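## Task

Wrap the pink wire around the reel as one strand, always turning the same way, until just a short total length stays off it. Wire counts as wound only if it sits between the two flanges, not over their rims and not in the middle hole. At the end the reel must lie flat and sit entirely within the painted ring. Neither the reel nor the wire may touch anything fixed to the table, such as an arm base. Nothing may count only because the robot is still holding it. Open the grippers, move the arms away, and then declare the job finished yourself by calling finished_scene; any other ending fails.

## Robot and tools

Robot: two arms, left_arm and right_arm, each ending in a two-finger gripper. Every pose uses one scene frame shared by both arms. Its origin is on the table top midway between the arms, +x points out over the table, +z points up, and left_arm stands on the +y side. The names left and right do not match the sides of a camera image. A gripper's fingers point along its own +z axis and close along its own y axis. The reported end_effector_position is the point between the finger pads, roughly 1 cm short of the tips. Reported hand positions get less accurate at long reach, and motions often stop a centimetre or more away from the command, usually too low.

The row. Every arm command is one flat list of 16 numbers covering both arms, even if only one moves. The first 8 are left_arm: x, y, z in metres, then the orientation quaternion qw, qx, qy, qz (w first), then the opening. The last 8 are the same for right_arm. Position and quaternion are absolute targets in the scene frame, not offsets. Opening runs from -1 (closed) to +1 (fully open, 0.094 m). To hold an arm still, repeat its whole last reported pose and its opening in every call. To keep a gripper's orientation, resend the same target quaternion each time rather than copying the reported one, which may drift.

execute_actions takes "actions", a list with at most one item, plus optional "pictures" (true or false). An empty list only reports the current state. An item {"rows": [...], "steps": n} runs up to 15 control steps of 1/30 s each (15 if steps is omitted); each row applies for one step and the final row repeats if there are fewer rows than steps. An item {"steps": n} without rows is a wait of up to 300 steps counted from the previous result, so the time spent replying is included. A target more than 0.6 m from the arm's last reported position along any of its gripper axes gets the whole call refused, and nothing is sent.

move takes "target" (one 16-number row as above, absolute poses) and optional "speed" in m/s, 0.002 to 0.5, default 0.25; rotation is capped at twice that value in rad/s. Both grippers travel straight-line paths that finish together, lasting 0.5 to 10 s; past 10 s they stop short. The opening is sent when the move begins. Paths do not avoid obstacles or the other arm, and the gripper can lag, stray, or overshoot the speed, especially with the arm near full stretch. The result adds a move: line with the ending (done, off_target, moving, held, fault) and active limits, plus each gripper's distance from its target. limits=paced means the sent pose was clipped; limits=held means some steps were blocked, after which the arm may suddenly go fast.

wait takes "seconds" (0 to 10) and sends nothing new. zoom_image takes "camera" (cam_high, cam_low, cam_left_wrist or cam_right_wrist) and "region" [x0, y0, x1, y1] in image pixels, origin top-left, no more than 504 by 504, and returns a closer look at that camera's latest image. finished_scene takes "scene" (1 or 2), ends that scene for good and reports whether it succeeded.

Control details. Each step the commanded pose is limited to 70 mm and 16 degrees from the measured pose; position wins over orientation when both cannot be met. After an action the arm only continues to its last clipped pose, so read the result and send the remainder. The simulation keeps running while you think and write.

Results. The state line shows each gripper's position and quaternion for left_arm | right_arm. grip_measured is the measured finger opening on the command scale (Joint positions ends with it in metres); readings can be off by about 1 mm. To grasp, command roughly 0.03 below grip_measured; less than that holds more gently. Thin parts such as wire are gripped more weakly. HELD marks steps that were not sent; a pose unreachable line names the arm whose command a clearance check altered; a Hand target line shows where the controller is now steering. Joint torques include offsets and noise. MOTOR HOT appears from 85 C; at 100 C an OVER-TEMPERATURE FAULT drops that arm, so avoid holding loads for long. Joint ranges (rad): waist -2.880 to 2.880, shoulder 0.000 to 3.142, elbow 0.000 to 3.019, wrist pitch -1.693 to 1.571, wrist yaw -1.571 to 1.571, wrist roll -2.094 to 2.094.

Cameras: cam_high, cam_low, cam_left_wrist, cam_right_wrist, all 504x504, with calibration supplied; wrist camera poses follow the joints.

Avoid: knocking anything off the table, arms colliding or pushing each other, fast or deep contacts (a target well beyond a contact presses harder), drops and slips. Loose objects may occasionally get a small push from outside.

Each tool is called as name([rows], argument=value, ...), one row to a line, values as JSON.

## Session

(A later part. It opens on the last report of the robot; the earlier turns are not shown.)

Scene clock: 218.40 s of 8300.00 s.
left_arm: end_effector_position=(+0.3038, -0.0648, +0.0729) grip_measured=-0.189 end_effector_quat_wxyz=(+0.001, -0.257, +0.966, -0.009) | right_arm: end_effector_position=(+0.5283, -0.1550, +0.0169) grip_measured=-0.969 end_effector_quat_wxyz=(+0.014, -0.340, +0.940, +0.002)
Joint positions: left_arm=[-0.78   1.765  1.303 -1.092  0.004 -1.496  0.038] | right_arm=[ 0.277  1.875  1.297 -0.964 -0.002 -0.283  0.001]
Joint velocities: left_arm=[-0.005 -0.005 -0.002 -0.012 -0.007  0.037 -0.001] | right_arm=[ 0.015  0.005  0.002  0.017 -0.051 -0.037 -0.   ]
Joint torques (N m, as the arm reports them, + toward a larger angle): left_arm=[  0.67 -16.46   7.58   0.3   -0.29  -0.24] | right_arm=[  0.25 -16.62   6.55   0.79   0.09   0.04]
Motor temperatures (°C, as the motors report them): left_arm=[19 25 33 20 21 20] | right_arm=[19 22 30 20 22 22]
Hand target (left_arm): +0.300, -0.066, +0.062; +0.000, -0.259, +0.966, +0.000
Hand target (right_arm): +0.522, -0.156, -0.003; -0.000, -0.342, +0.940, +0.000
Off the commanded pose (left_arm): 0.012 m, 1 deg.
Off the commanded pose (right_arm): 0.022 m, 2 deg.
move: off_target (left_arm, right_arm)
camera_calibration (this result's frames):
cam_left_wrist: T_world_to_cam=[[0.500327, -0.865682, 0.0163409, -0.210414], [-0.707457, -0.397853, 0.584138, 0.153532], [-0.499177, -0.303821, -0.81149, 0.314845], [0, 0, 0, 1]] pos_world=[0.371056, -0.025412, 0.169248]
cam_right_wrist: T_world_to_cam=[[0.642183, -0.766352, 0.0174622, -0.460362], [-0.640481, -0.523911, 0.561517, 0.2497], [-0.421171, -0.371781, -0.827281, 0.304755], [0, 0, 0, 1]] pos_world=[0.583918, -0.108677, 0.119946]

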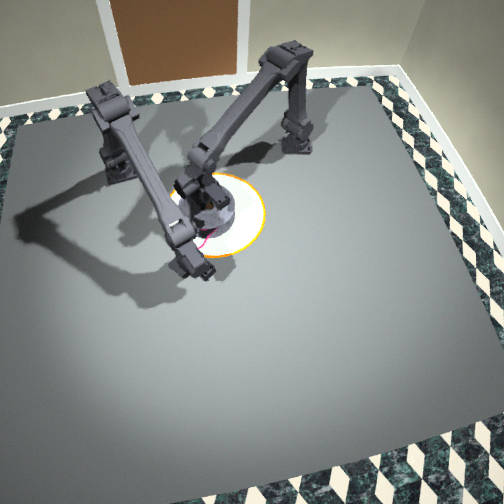

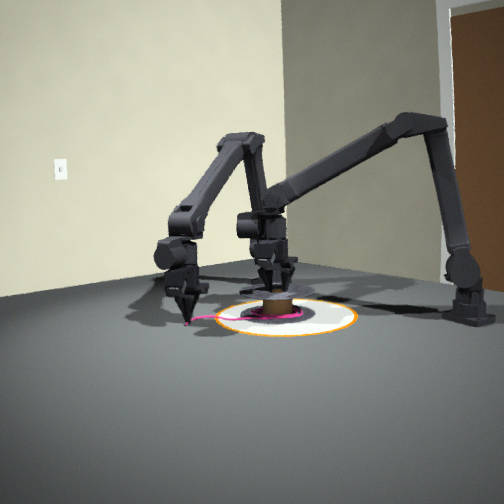

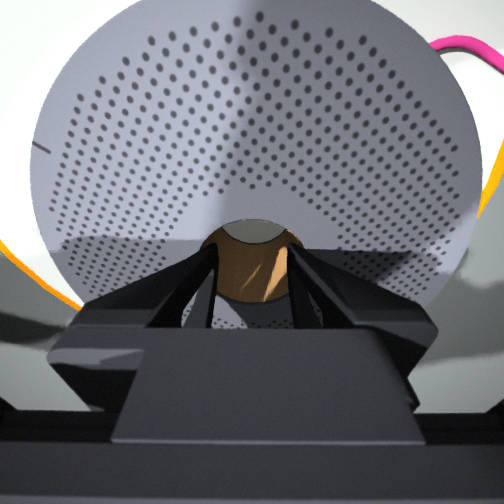

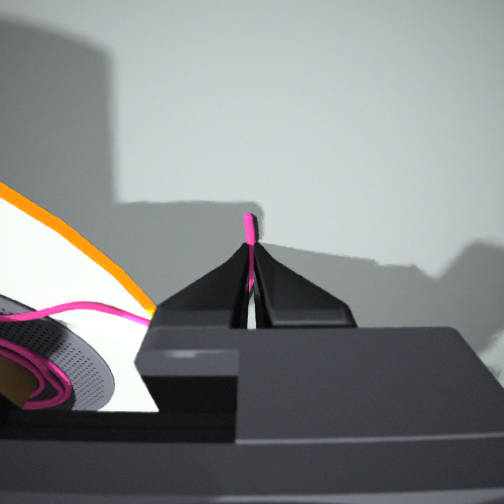

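move(target=[0.3,-0.066,0.062,0,-0.259,0.966,0,-0.18, 0.555,-0.19,0.03,0,0.342,0.94,0,-1], speed=0.25)

move(target=[0.3,-0.066,0.062,0,-0.259,0.966,0,-0.18, 0.565,-0.20,0.03,0,0.73,0.683,0,-1], speed=0.25)

Scene clock: 223.97 s of 8300.00 s.
left_arm: end_effector_position=(+0.3038, -0.0648, +0.0729) grip_measured=-0.189 end_effector_quat_wxyz=(+0.001, -0.257, +0.966, -0.009) | right_arm: end_effector_position=(+0.5354, -0.1890, +0.0246) grip_measured=-0.970 end_effector_quat_wxyz=(-0.007, +0.329, +0.944, -0.004)
Joint positions: left_arm=[-0.78   1.765  1.303 -1.092  0.004 -1.496  0.038] | right_arm=[ 0.212  1.875  1.321 -1.032 -0.002  1.016  0.001]
Joint velocities: left_arm=[-0.005 -0.005 -0.002 -0.017 -0.051  0.037  0.   ] | right_arm=[ 0.015 -0.005 -0.012 -0.012  0.095  0.022 -0.   ]
Joint torques (N m, as the arm reports them, + toward a larger angle): left_arm=[  0.65 -16.49   7.57   0.29  -0.3   -0.24] | right_arm=[ -1.42 -17.39  12.51  -0.37   0.15   0.18]
Motor temperatures (°C, as the motors report them): left_arm=[19 25 33 20 21 20] | right_arm=[19 22 30 20 22 22]
Hand target (left_arm): +0.300, -0.066, +0.062; +0.000, -0.259, +0.966, +0.000
Hand target (right_arm): +0.554, -0.191, +0.030; +0.000, +0.342, +0.940, +0.001
Off the commanded pose (left_arm): 0.012 m, 1 deg.
Off the commanded pose (right_arm): 0.020 m, 2 deg.
move: off_target (left_arm, right_arm)
camera_calibration (this result's frames):
cam_left_wrist: T_world_to_cam=[[0.500327, -0.865682, 0.0163409, -0.210414], [-0.707457, -0.397853, 0.584138, 0.153532], [-0.499177, -0.303821, -0.81149, 0.314845], [0, 0, 0, 1]] pos_world=[0.371056, -0.025412, 0.169248]
cam_right_wrist: T_world_to_cam=[[-0.617795, -0.785982, 0.023712, 0.179598], [-0.624787, 0.508957, 0.592118, 0.418163], [-0.477462, 0.350993, -0.805502, 0.46766], [0, 0, 0, 1]] pos_world=[0.595508, -0.235812, 0.124841]

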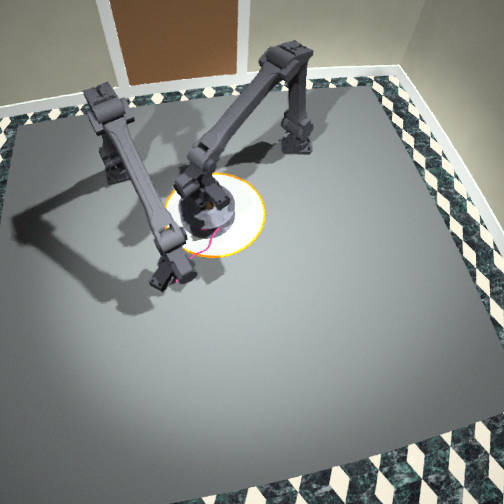

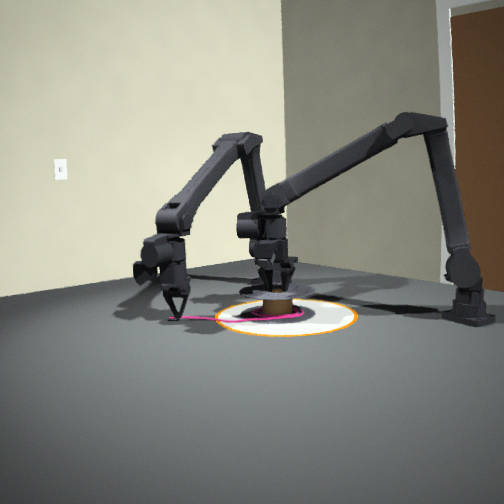

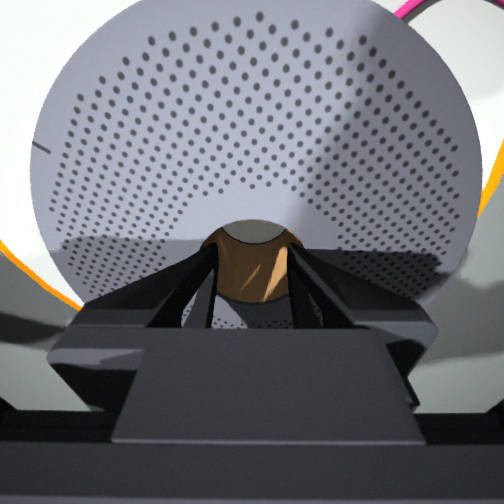

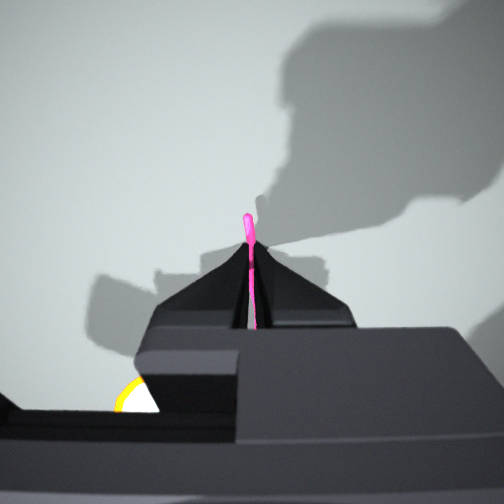

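Scene clock: 226.47 s of 8300.00 s.
left_arm: end_effector_position=(+0.3038, -0.0648, +0.0729) grip_measured=-0.189 end_effector_quat_wxyz=(+0.001, -0.257, +0.966, -0.009) | right_arm: end_effector_position=(+0.5458, -0.1979, +0.0271) grip_measured=-0.970 end_effector_quat_wxyz=(-0.003, +0.720, +0.694, -0.005)
Joint positions: left_arm=[-0.78   1.765  1.303 -1.092  0.004 -1.496  0.038] | right_arm=[ 0.189  1.885  1.343 -1.041 -0.002  1.932  0.001]
Joint velocities: left_arm=[ 0.005 -0.005 -0.012  0.002 -0.022 -0.051  0.001] | right_arm=[ 0.005 -0.005  0.002  0.002 -0.037  0.037 -0.   ]
Joint torques (N m, as the arm reports them, + toward a larger angle): left_arm=[  0.68 -16.48   7.58   0.29  -0.3   -0.24] | right_arm=[ -1.49 -17.07  12.59  -0.51   0.19   0.18]
Motor temperatures (°C, as the motors report them): left_arm=[19 25 33 20 21 20] | right_arm=[19 22 30 20 22 22]
Hand target (left_arm): +0.300, -0.066, +0.062; +0.000, -0.259, +0.966, +0.000
Hand target (right_arm): +0.564, -0.201, +0.030; +0.000, +0.730, +0.683, +0.001
Off the commanded pose (left_arm): 0.012 m, 1 deg.
Off the commanded pose (right_arm): 0.020 m, 2 deg.
move: off_target (left_arm, right_arm)
camera_calibration (this result's frames):
cam_left_wrist: T_world_to_cam=[[0.500327, -0.865682, 0.0163409, -0.210414], [-0.707457, -0.397853, 0.584138, 0.153532], [-0.499177, -0.303821, -0.81149, 0.314845], [0, 0, 0, 1]] pos_world=[0.371056, -0.025412, 0.169248]
cam_right_wrist: T_world_to_cam=[[-0.999181, 0.0336019, 0.0225307, 0.549296], [0.0404364, 0.811989, 0.582271, 0.124864], [0.0012707, 0.582705, -0.812683, 0.262515], [0, 0, 0, 1]] pos_world=[0.543464, -0.272814, 0.128261]

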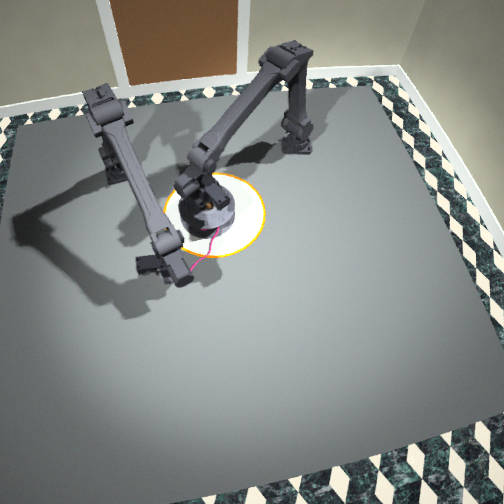

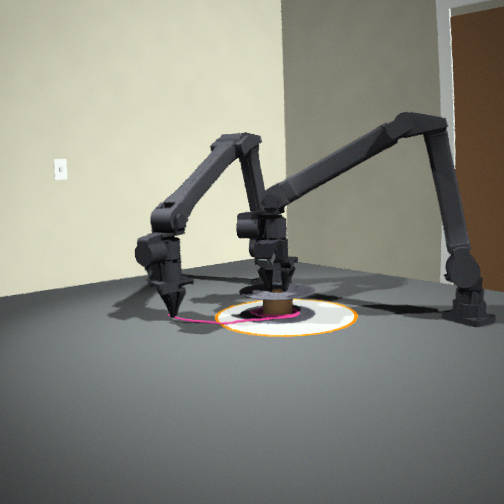

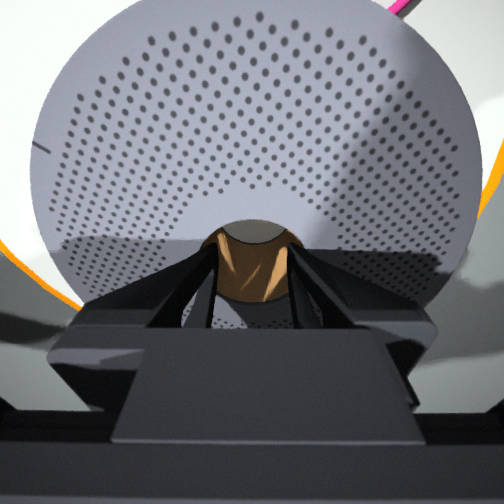

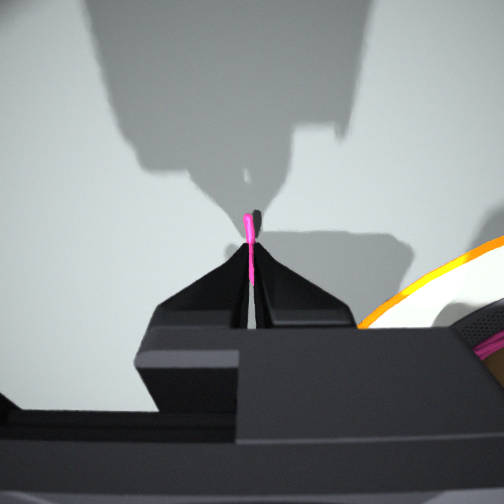

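Tension with reel CCW 30°, then release and look.

move(target=[0.3,-0.066,0.062,0,-0.5,0.866,0,-0.18, 0.565,-0.20,0.02,0,0.73,0.683,0,-1], speed=0.2)

move(target=[0.3,-0.066,0.062,0,-0.5,0.866,0,-0.18, 0.52,-0.17,0.2,0,0.73,0.683,0,-0.4], speed=0.15)

Scene clock: 230.93 s of 8300.00 s.
left_arm: end_effector_position=(+0.3038, -0.0648, +0.0729) grip_measured=-0.189 end_effector_quat_wxyz=(-0.001, -0.493, +0.870, -0.008) | right_arm: end_effector_position=(+0.5442, -0.1984, +0.0194) grip_measured=-0.970 end_effector_quat_wxyz=(-0.006, +0.721, +0.693, -0.012)
Joint positions: left_arm=[-0.78   1.765  1.303 -1.092  0.004 -2.005  0.038] | right_arm=[ 0.189  1.9    1.343 -1.041 -0.002  1.935  0.001]
Joint velocities: left_arm=[ 0.005 -0.005 -0.002 -0.012 -0.007  0.022  0.   ] | right_arm=[ 0.005 -0.005 -0.012  0.002 -0.066  0.022 -0.001]
Joint torques (N m, as the arm reports them, + toward a larger angle): left_arm=[  0.65 -16.4    7.55   0.24  -0.29  -0.36] | right_arm=[ -1.55 -17.38  11.71   0.27   0.19   0.17]
Motor temperatures (°C, as the motors report them): left_arm=[19 25 33 20 21 20] | right_arm=[19 22 31 20 22 22]
Hand target (left_arm): +0.300, -0.066, +0.062; +0.000, -0.500, +0.866, -0.000
Hand target (right_arm): +0.564, -0.201, +0.020; +0.000, +0.730, +0.683, +0.000
Off the commanded pose (left_arm): 0.012 m, 1 deg.
Off the commanded pose (right_arm): 0.021 m, 2 deg.
move: off_target (left_arm, right_arm)
camera_calibration (this result's frames):
cam_left_wrist: T_world_to_cam=[[0.859153, -0.511561, 0.0127452, -0.2962], [-0.419332, -0.689546, 0.590497, 0.0466438], [-0.293287, -0.512672, -0.806939, 0.238437], [0, 0, 0, 1]] pos_world=[0.343971, 0.00287862, 0.168636]
cam_right_wrist: T_world_to_cam=[[-0.998659, 0.0364142, 0.0367995, 0.547933], [0.0509917, 0.814708, 0.577625, 0.124723], [-0.00894702, 0.578727, -0.815472, 0.261381], [0, 0, 0, 1]] pos_world=[0.543177, -0.272834, 0.120942]

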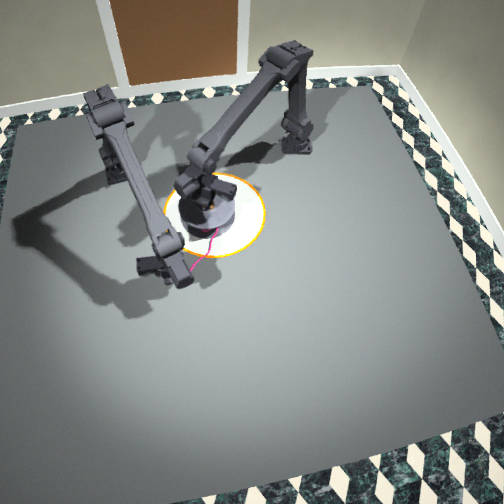

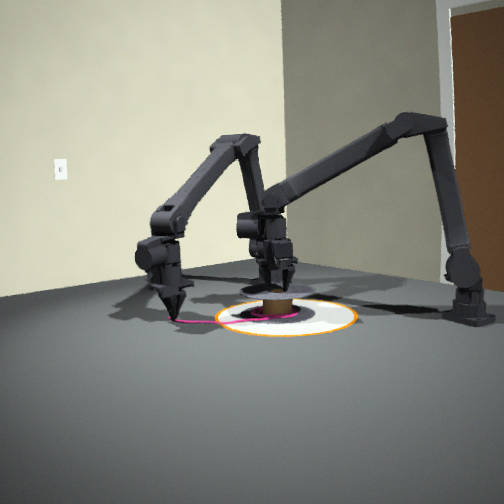

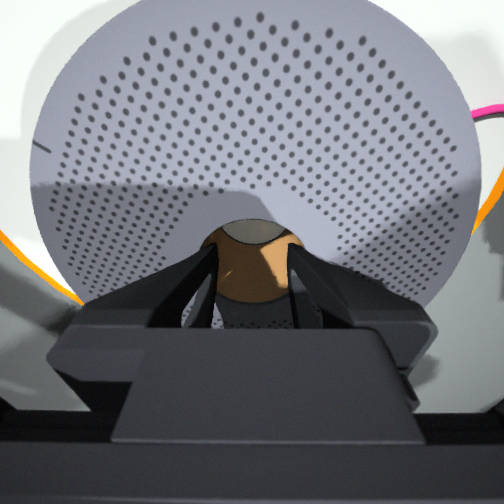

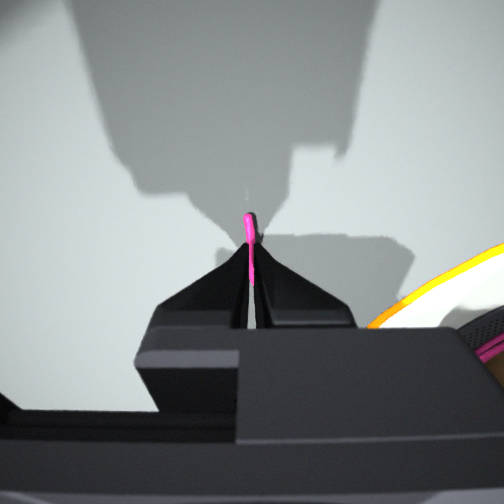

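Scene clock: 232.57 s of 8300.00 s.
left_arm: end_effector_position=(+0.3038, -0.0648, +0.0729) grip_measured=-0.189 end_effector_quat_wxyz=(-0.001, -0.494, +0.869, -0.008) | right_arm: end_effector_position=(+0.5099, -0.1809, +0.1779) grip_measured=-0.402 end_effector_quat_wxyz=(-0.009, +0.731, +0.682, -0.021)
Joint positions: left_arm=[-0.78   1.765  1.303 -1.092  0.004 -2.009  0.038] | right_arm=[ 0.244  1.696  1.5   -1.42  -0.002  2.017  0.028]
Joint velocities: left_arm=[-0.005  0.005 -0.002  0.012  0.007  0.051  0.   ] | right_arm=[-0.015  0.015  0.002  0.007  0.007  0.037  0.   ]
Joint torques (N m, as the arm reports them, + toward a larger angle): left_arm=[  0.67 -16.42   7.54   0.24  -0.29  -0.35] | right_arm=[  0.99 -18.2   13.56  -0.69   0.17   0.19]
Motor temperatures (°C, as the motors report them): left_arm=[19 25 33 20 21 20] | right_arm=[19 22 31 20 22 22]
Hand target (left_arm): +0.300, -0.066, +0.062; +0.000, -0.500, +0.866, -0.000
Hand target (right_arm): +0.518, -0.171, +0.200; -0.000, +0.730, +0.683, -0.000
Off the commanded pose (left_arm): 0.012 m, 1 deg.
Off the commanded pose (right_arm): 0.027 m, 3 deg.
move: off_target (left_arm, right_arm)
camera_calibration (this result's frames):
cam_left_wrist: T_world_to_cam=[[0.860904, -0.508608, 0.012708, -0.296538], [-0.41693, -0.690969, 0.590534, 0.0458192], [-0.29157, -0.513692, -0.806913, 0.237847], [0, 0, 0, 1]] pos_world=[0.343744, 0.00301818, 0.168633]
cam_right_wrist: T_world_to_cam=[[-0.996528, 0.0645547, 0.0525809, 0.508432], [0.083022, 0.818076, 0.569086, 0.00645022], [-0.00627795, 0.571476, -0.820595, 0.378501], [0, 0, 0, 1]] pos_world=[0.508507, -0.254402, 0.280191]

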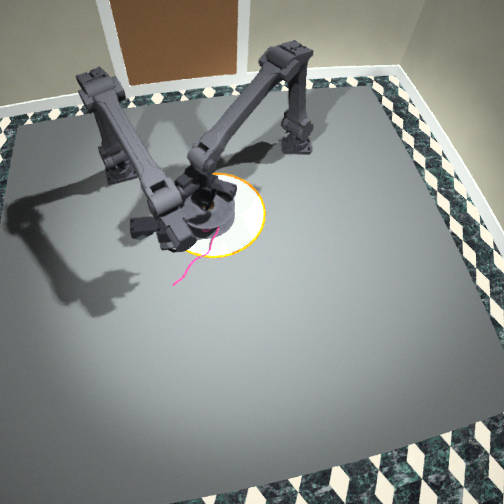

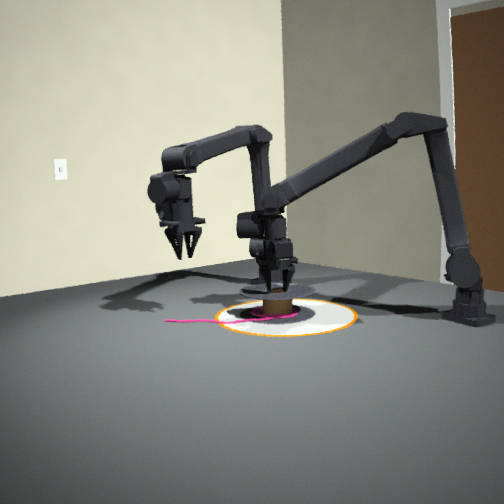

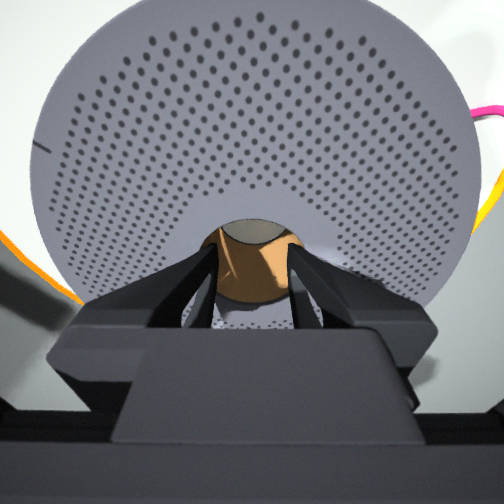

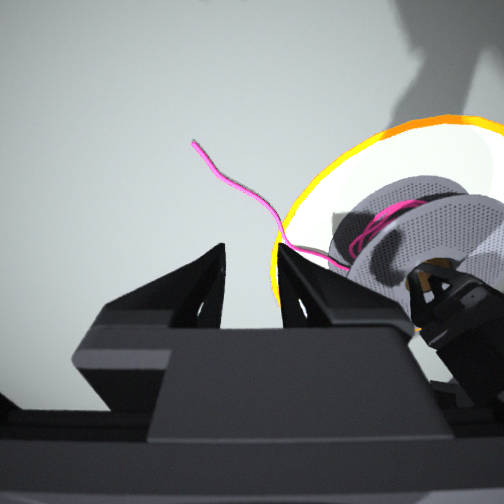

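move(target=[0.3,-0.066,0.062,0,0.259,0.966,0,-0.9, 0.55,-0.19,0.14,0,-0.105,0.995,0,-0.4], speed=0.5)

move(target=[0.3,-0.066,0.062,0,0.259,0.966,0,-0.18, 0.552,-0.192,0.05,0,-0.857,0.515,0,-0.4], speed=0.5)

Scene clock: 239.20 s of 8300.00 s.
left_arm: end_effector_position=(+0.3039, -0.0647, +0.0729) grip_measured=-0.897 end_effector_quat_wxyz=(+0.005, +0.246, +0.969, -0.007) | right_arm: end_effector_position=(+0.5413, -0.1853, +0.1494) grip_measured=-0.402 end_effector_quat_wxyz=(+0.002, -0.106, +0.994, -0.001)
Joint positions: left_arm=[-0.78   1.765  1.303 -1.092  0.003 -0.477  0.005] | right_arm=[ 0.216  1.753  1.5   -1.315  0.003  0.137  0.028]
Joint velocities: left_arm=[-0.005 -0.015  0.007  0.002  0.037  0.007  0.   ] | right_arm=[-0.005 -0.005  0.012  0.002 -0.066 -0.095 -0.   ]
Joint torques (N m, as the arm reports them, + toward a larger angle): left_arm=[  0.65 -16.6    7.64   0.37  -0.21   0.07] | right_arm=[ -1.51 -16.64   9.9    0.59  -0.04  -0.05]
Motor temperatures (°C, as the motors report them): left_arm=[19 25 33 20 21 20] | right_arm=[19 23 32 20 22 22]
Hand target (left_arm): +0.300, -0.066, +0.062; -0.000, +0.259, +0.966, -0.000
Hand target (right_arm): +0.550, -0.190, +0.140; +0.000, -0.105, +0.994, -0.000
Off the commanded pose (left_arm): 0.012 m, 2 deg.
Off the commanded pose (right_arm): 0.014 m, 0 deg.
After step 90, 1.03 s passed at rest.
move: off_target (left_arm, right_arm)
camera_calibration (this result's frames):
cam_left_wrist: T_world_to_cam=[[-0.474626, -0.880128, 0.0102217, 0.0853657], [-0.719755, 0.394774, 0.571057, 0.209637], [-0.506639, 0.263681, -0.820847, 0.354606], [0, 0, 0, 1]] pos_world=[0.371062, -0.10113, 0.17049]
cam_right_wrist: T_world_to_cam=[[0.21541, -0.976426, 0.013793, -0.301687], [-0.796208, -0.167439, 0.581392, 0.315112], [-0.565377, -0.13622, -0.813506, 0.528213], [0, 0, 0, 1]] pos_world=[0.61452, -0.16986, 0.250662]

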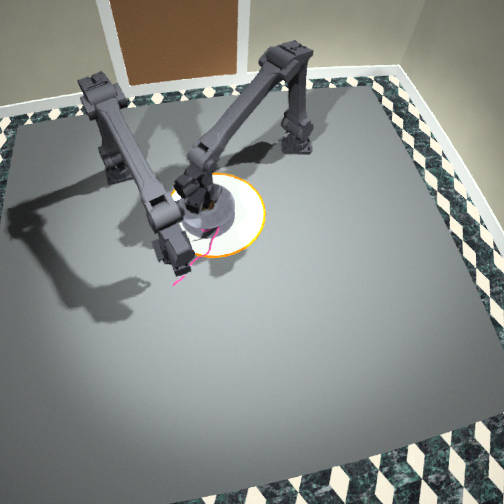

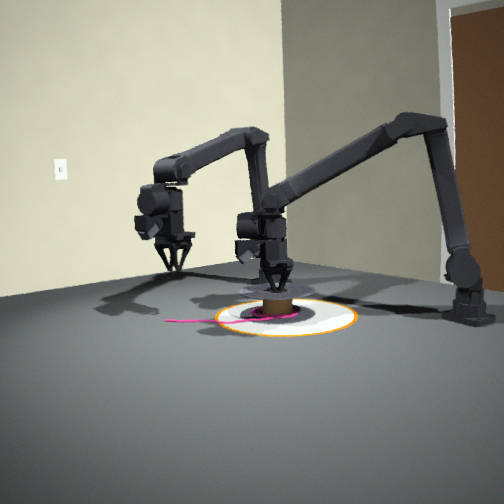

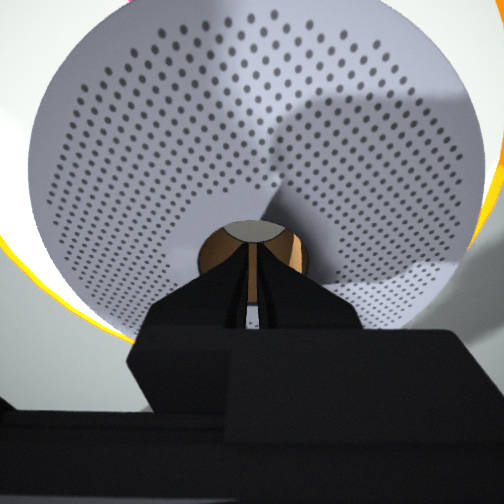

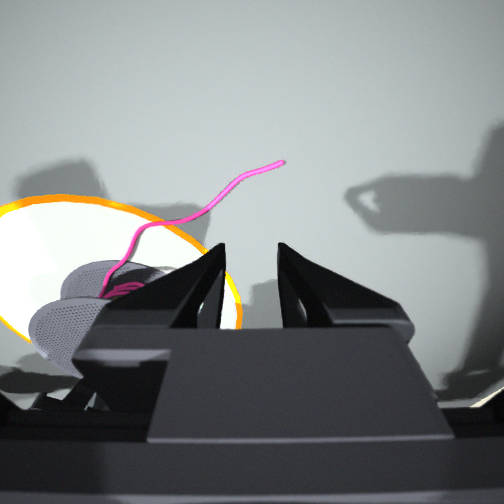

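Scene clock: 241.80 s of 8300.00 s.
left_arm: end_effector_position=(+0.3039, -0.0647, +0.0729) grip_measured=-0.192 end_effector_quat_wxyz=(+0.005, +0.246, +0.969, -0.007) | right_arm: end_effector_position=(+0.5520, -0.1838, +0.0651) grip_measured=-0.402 end_effector_quat_wxyz=(-0.007, +0.858, -0.514, +0.007)
Joint positions: left_arm=[-0.78   1.765  1.303 -1.092  0.003 -0.477  0.038] | right_arm=[ 0.212  1.845  1.396 -1.103  0.003 -1.716  0.028]
Joint velocities: left_arm=[-0.005  0.005  0.022  0.002  0.037 -0.037 -0.   ] | right_arm=[-0.005 -0.015  0.017  0.007 -0.051 -0.037  0.   ]
Joint torques (N m, as the arm reports them, + toward a larger angle): left_arm=[  0.69 -16.55   7.64   0.36  -0.22   0.07] | right_arm=[ -1.49 -17.63   7.44   0.52  -0.14  -0.07]
Motor temperatures (°C, as the motors report them): left_arm=[19 25 33 20 21 20] | right_arm=[19 23 32 20 22 22]
Hand target (left_arm): +0.300, -0.066, +0.062; +0.000, +0.259, +0.966, +0.000
Hand target (right_arm): +0.552, -0.192, +0.050; -0.000, +0.857, -0.515, +0.000
Off the commanded pose (left_arm): 0.012 m, 2 deg.
Off the commanded pose (right_arm): 0.017 m, 1 deg.
move: off_target (left_arm, right_arm)
camera_calibration (this result's frames):
cam_left_wrist: T_world_to_cam=[[-0.474626, -0.880128, 0.0102217, 0.0853657], [-0.719755, 0.394774, 0.571057, 0.209637], [-0.506639, 0.263681, -0.820847, 0.354606], [0, 0, 0, 1]] pos_world=[0.371062, -0.10113, 0.17049]
cam_right_wrist: T_world_to_cam=[[0.87935, 0.475251, 0.029653, -0.402037], [0.368896, -0.719293, 0.588671, -0.372135], [0.301096, -0.506709, -0.807829, -0.0808272], [0, 0, 0, 1]] pos_world=[0.515148, -0.117562, 0.165692]

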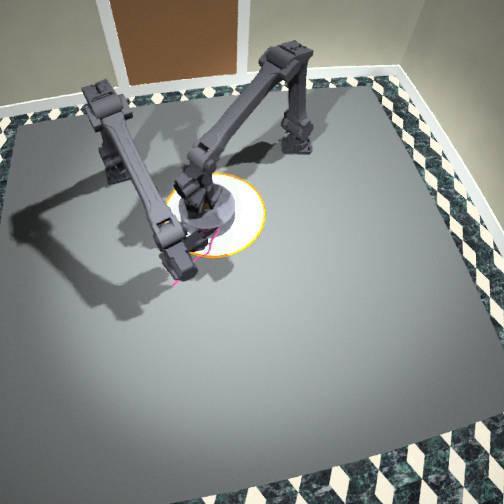

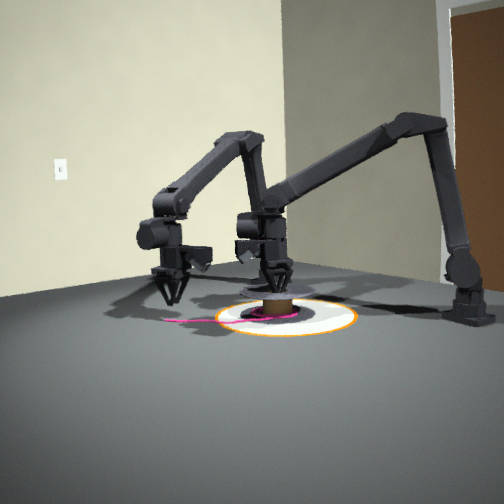

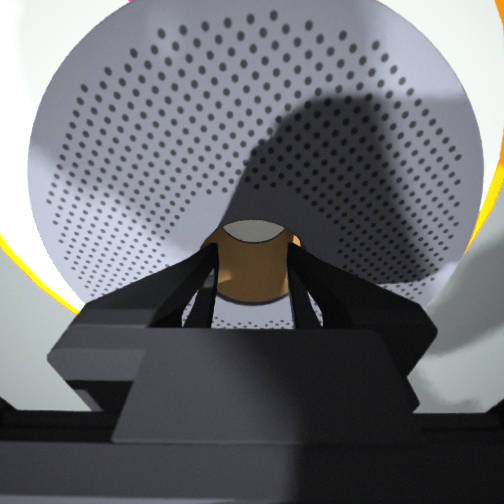

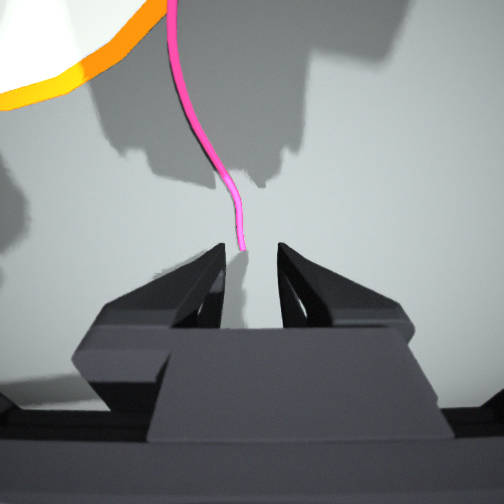

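move(target=[0.3,-0.066,0.062,0,0.259,0.966,0,-0.18, 0.540,-0.200,-0.002,0,-0.857,0.515,0,-0.3], speed=0.08)

move(target=[0.3,-0.066,0.062,0,0.259,0.966,0,-0.18, 0.540,-0.200,-0.002,0,-0.857,0.515,0,-1])

Scene clock: 244.97 s of 8300.00 s.
left_arm: end_effector_position=(+0.3039, -0.0647, +0.0729) grip_measured=-0.192 end_effector_quat_wxyz=(+0.005, +0.246, +0.969, -0.007) | right_arm: end_effector_position=(+0.5424, -0.1899, +0.0167) grip_measured=-0.302 end_effector_quat_wxyz=(-0.010, +0.858, -0.513, +0.009)
Joint positions: left_arm=[-0.78   1.765  1.303 -1.092  0.003 -0.477  0.038] | right_arm=[ 0.206  1.877  1.299 -0.966 -0.    -1.724  0.033]
Joint velocities: left_arm=[-0.024 -0.005 -0.002  0.002 -0.051 -0.051 -0.   ] | right_arm=[-0.015  0.015 -0.007 -0.002 -0.037  0.007 -0.   ]
Joint torques (N m, as the arm reports them, + toward a larger angle): left_arm=[  0.67 -16.51   7.64   0.36  -0.22   0.08] | right_arm=[ -1.61 -16.55   6.79   0.54  -0.07  -0.05]
Motor temperatures (°C, as the motors report them): left_arm=[19 25 33 20 21 20] | right_arm=[19 23 31 20 22 22]
Hand target (left_arm): +0.300, -0.066, +0.062; +0.000, +0.259, +0.966, +0.000
Hand target (right_arm): +0.540, -0.200, -0.001; -0.000, +0.857, -0.515, -0.000
Off the commanded pose (left_arm): 0.012 m, 2 deg.
Off the commanded pose (right_arm): 0.021 m, 2 deg.
move: off_target (left_arm, right_arm)
camera_calibration (this result's frames):
cam_left_wrist: T_world_to_cam=[[-0.474626, -0.880128, 0.0102217, 0.0853657], [-0.719755, 0.394774, 0.571057, 0.209637], [-0.506639, 0.263681, -0.820847, 0.354606], [0, 0, 0, 1]] pos_world=[0.371062, -0.10113, 0.17049]
cam_right_wrist: T_world_to_cam=[[0.878006, 0.477144, 0.0379346, -0.388318], [0.366648, -0.721388, 0.58751, -0.34368], [0.307693, -0.501928, -0.808327, -0.122878], [0, 0, 0, 1]] pos_world=[0.504764, -0.124319, 0.11732]

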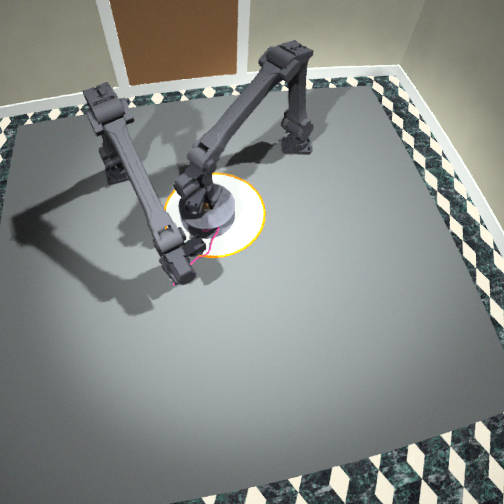

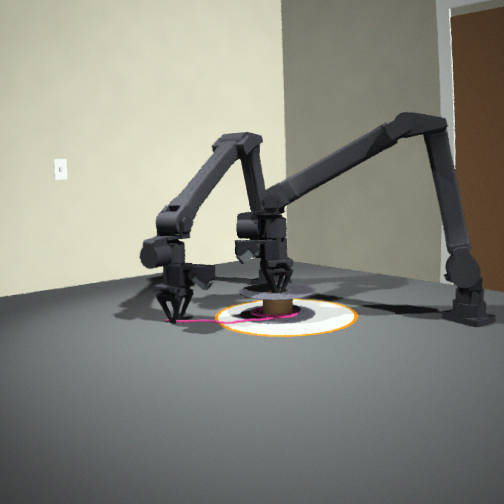

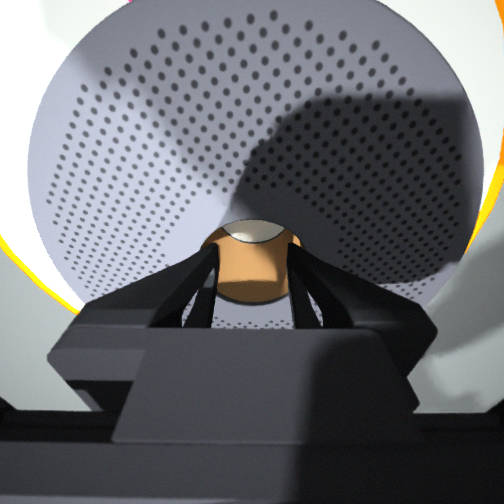

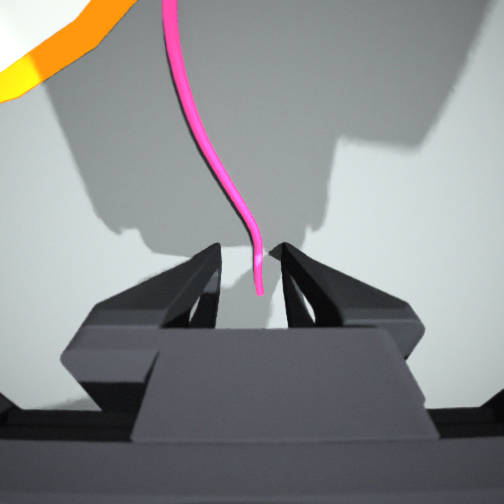

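Scene clock: 245.67 s of 8300.00 s.
left_arm: end_effector_position=(+0.3039, -0.0647, +0.0729) grip_measured=-0.192 end_effector_quat_wxyz=(+0.005, +0.246, +0.969, -0.007) | right_arm: end_effector_position=(+0.5424, -0.1899, +0.0167) grip_measured=-0.968 end_effector_quat_wxyz=(-0.010, +0.859, -0.513, +0.009)
Joint positions: left_arm=[-0.78   1.765  1.303 -1.092  0.003 -0.477  0.038] | right_arm=[ 0.206  1.877  1.299 -0.966 -0.    -1.725  0.001]
Joint velocities: left_arm=[-0.005 -0.015 -0.017  0.007 -0.022 -0.037  0.   ] | right_arm=[ 0.015  0.005 -0.002 -0.007 -0.037  0.007 -0.001]
Joint torques (N m, as the arm reports them, + toward a larger angle): left_arm=[  0.64 -16.54   7.64   0.37  -0.22   0.08] | right_arm=[ -1.6  -16.67   6.66   0.58  -0.06  -0.06]
Motor temperatures (°C, as the motors report them): left_arm=[19 25 33 20 21 20] | right_arm=[19 23 31 20 22 22]
Hand target (left_arm): +0.300, -0.066, +0.062; +0.000, +0.259, +0.966, +0.000
Hand target (right_arm): +0.539, -0.200, -0.002; -0.000, +0.857, -0.515, -0.000
Off the commanded pose (left_arm): 0.012 m, 2 deg.
Off the commanded pose (right_arm): 0.021 m, 2 deg.
move: off_target (left_arm, right_arm)
camera_calibration (this result's frames):
cam_left_wrist: T_world_to_cam=[[-0.474626, -0.880128, 0.0102217, 0.0853657], [-0.719755, 0.394774, 0.571057, 0.209637], [-0.506639, 0.263681, -0.820847, 0.354606], [0, 0, 0, 1]] pos_world=[0.371062, -0.10113, 0.17049]
cam_right_wrist: T_world_to_cam=[[0.877641, 0.477815, 0.0379314, -0.387993], [0.367194, -0.721097, 0.587526, -0.343921], [0.308081, -0.501709, -0.808316, -0.123047], [0, 0, 0, 1]] pos_world=[0.504713, -0.124345, 0.117319]

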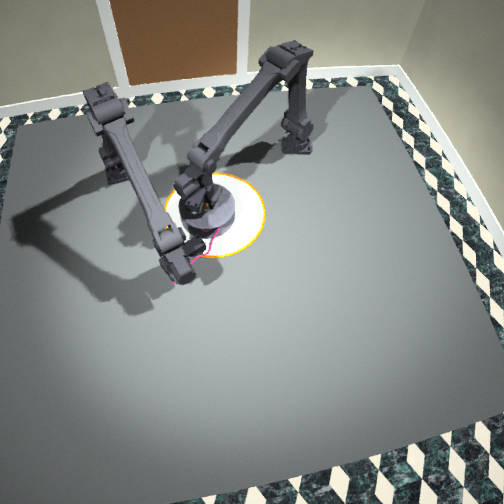

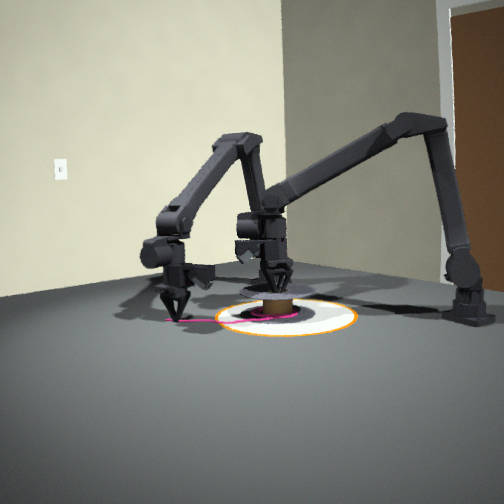

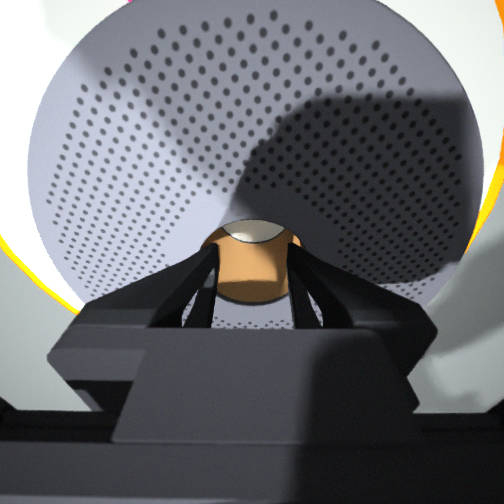

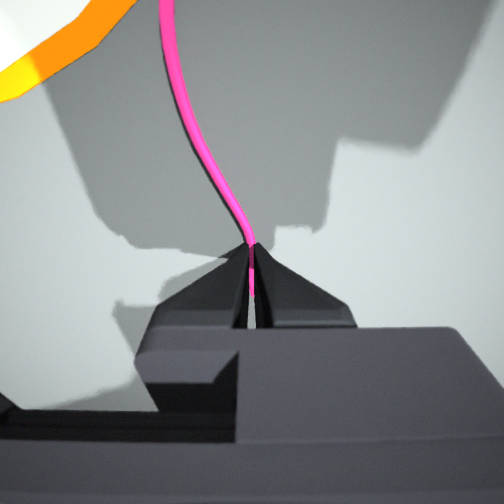

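Curl: a=200 at (0.47,-0.23), then a=100 at (0.42,-0.2).

move(target=[0.3,-0.066,0.062,0,0.259,0.966,0,-0.18, 0.47,-0.235,0.02,0,-0.174,0.985,0,-1], speed=0.3)

move(target=[0.3,-0.066,0.062,0,0.0,1,0,-0.18, 0.42,-0.21,0.02,0,0.643,0.766,0,-1], speed=0.3)

Scene clock: 252.27 s of 8300.00 s.
left_arm: end_effector_position=(+0.3039, -0.0647, +0.0729) grip_measured=-0.192 end_effector_quat_wxyz=(+0.005, +0.246, +0.969, -0.007) | right_arm: end_effector_position=(+0.4677, -0.2275, +0.0153) grip_measured=-0.969 end_effector_quat_wxyz=(-0.010, -0.188, +0.982, -0.001)
Joint positions: left_arm=[-0.78   1.765  1.303 -1.092  0.003 -0.477  0.038] | right_arm=[ 0.182  1.725  1.068 -0.935 -0.    -0.062  0.001]
Joint velocities: left_arm=[ 0.005 -0.005 -0.007 -0.002 -0.095  0.037 -0.001] | right_arm=[-0.015 -0.005  0.007  0.007 -0.051 -0.007  0.001]
Joint torques (N m, as the arm reports them, + toward a larger angle): left_arm=[  0.66 -16.59   7.64   0.37  -0.22   0.08] | right_arm=[ -1.55 -17.64   6.35   0.58   0.05   0.15]
Motor temperatures (°C, as the motors report them): left_arm=[19 25 33 20 21 20] | right_arm=[19 23 30 20 22 22]
Hand target (left_arm): +0.300, -0.066, +0.062; +0.000, +0.259, +0.966, +0.000
Hand target (right_arm): +0.470, -0.234, +0.020; -0.000, -0.174, +0.985, +0.000
Off the commanded pose (left_arm): 0.012 m, 2 deg.
Off the commanded pose (right_arm): 0.009 m, 2 deg.
After step 90, 0.13 s passed at rest.
move: off_target (left_arm)
camera_calibration (this result's frames):
cam_left_wrist: T_world_to_cam=[[-0.474626, -0.880128, 0.0102217, 0.0853657], [-0.719755, 0.394774, 0.571057, 0.209637], [-0.506639, 0.263681, -0.820847, 0.354606], [0, 0, 0, 1]] pos_world=[0.371062, -0.10113, 0.17049]
cam_right_wrist: T_world_to_cam=[[0.373646, -0.927523, 0.0094699, -0.387932], [-0.743432, -0.293349, 0.601045, 0.273792], [-0.554706, -0.231618, -0.799159, 0.344805], [0, 0, 0, 1]] pos_world=[0.53976, -0.199637, 0.114667]

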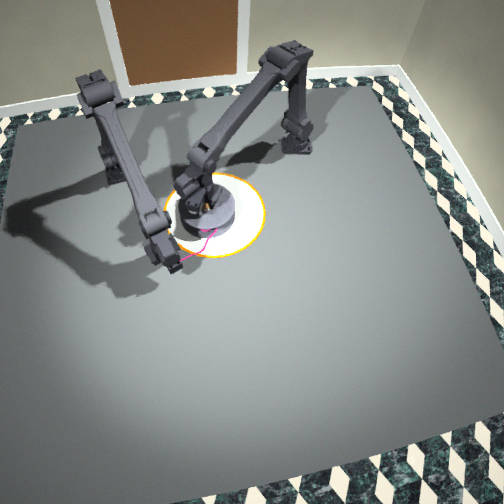

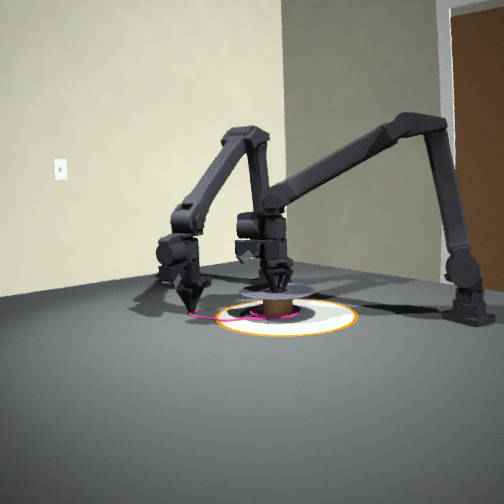

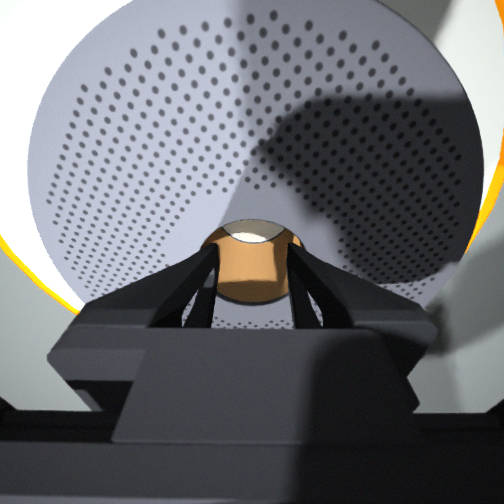

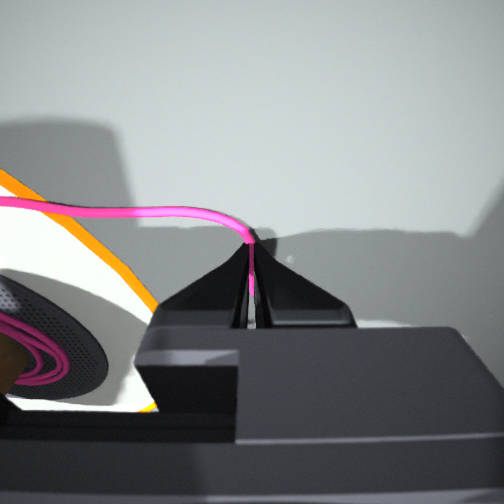

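Scene clock: 255.83 s of 8300.00 s.
left_arm: end_effector_position=(+0.3039, -0.0647, +0.0729) grip_measured=-0.191 end_effector_quat_wxyz=(+0.003, +0.006, +1.000, -0.008) | right_arm: end_effector_position=(+0.4217, -0.2148, +0.0149) grip_measured=-0.969 end_effector_quat_wxyz=(-0.007, +0.643, +0.766, -0.010)
Joint positions: left_arm=[-0.78   1.765  1.303 -1.092  0.003 -0.962  0.038] | right_arm=[ 0.246  1.642  0.954 -0.906 -0.003  1.777  0.001]
Joint velocities: left_arm=[-0.015 -0.015 -0.002  0.007 -0.022 -0.051  0.001] | right_arm=[-0.015  0.015  0.007  0.007 -0.007  0.022 -0.001]
Joint torques (N m, as the arm reports them, + toward a larger angle): left_arm=[  0.67 -16.56   7.62   0.34  -0.25  -0.34] | right_arm=[  1.33 -16.06   6.19   0.42   0.24   0.17]
Motor temperatures (°C, as the motors report them): left_arm=[19 25 33 20 21 20] | right_arm=[19 23 30 20 22 22]
Hand target (left_arm): +0.300, -0.066, +0.062; +0.000, +0.000, +1.000, +0.000
Hand target (right_arm): +0.420, -0.210, +0.020; -0.000, +0.643, +0.766, -0.000
Off the commanded pose (left_arm): 0.012 m, 1 deg.
Off the commanded pose (right_arm): 0.007 m, 1 deg.
move: off_target (left_arm)
camera_calibration (this result's frames):
cam_left_wrist: T_world_to_cam=[[-0.00969481, -0.999839, 0.0150914, -0.0640172], [-0.817043, 0.0166215, 0.576337, 0.214337], [-0.576495, -0.00674286, -0.817073, 0.358053], [0, 0, 0, 1]] pos_world=[0.380918, -0.0651552, 0.169991]
cam_right_wrist: T_world_to_cam=[[-0.983633, -0.176652, 0.0355011, 0.37429], [-0.123193, 0.803115, 0.582949, 0.217791], [-0.131491, 0.569035, -0.811733, 0.3157], [0, 0, 0, 1]] pos_world=[0.436505, -0.288436, 0.116015]

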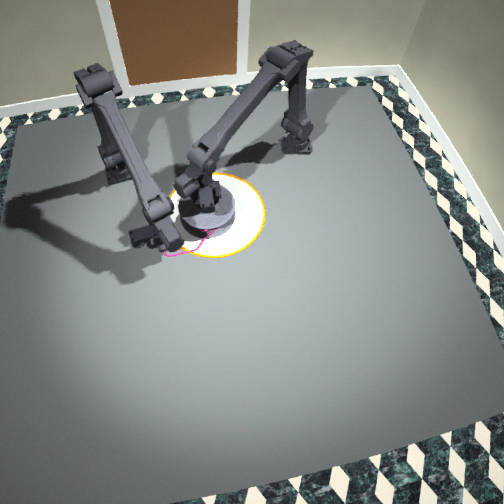

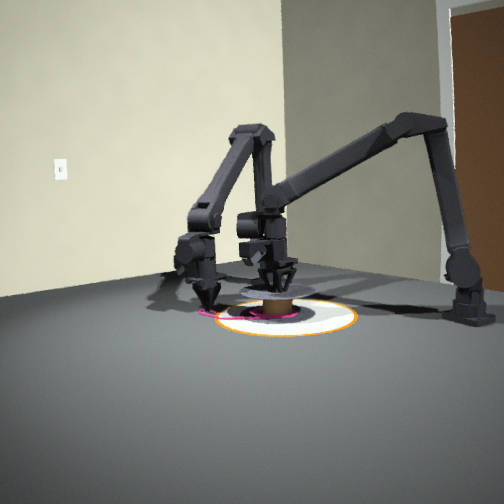

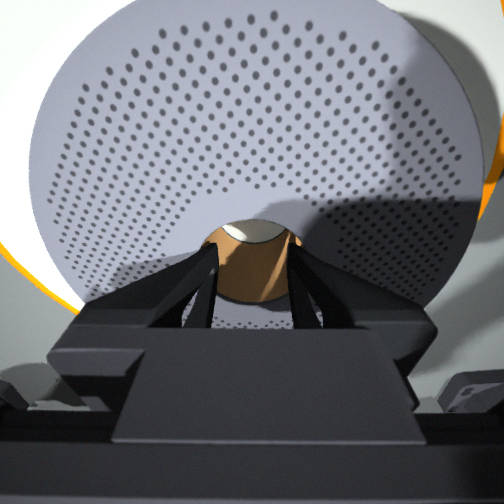

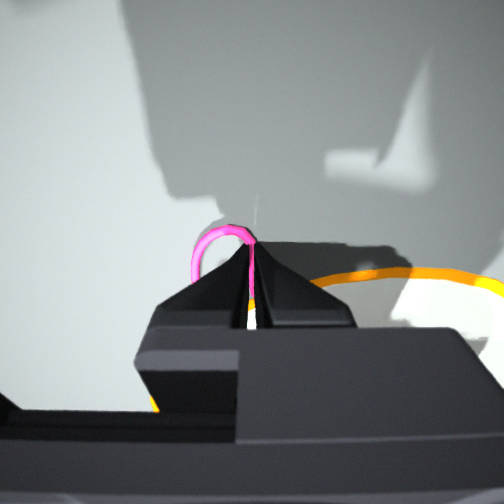

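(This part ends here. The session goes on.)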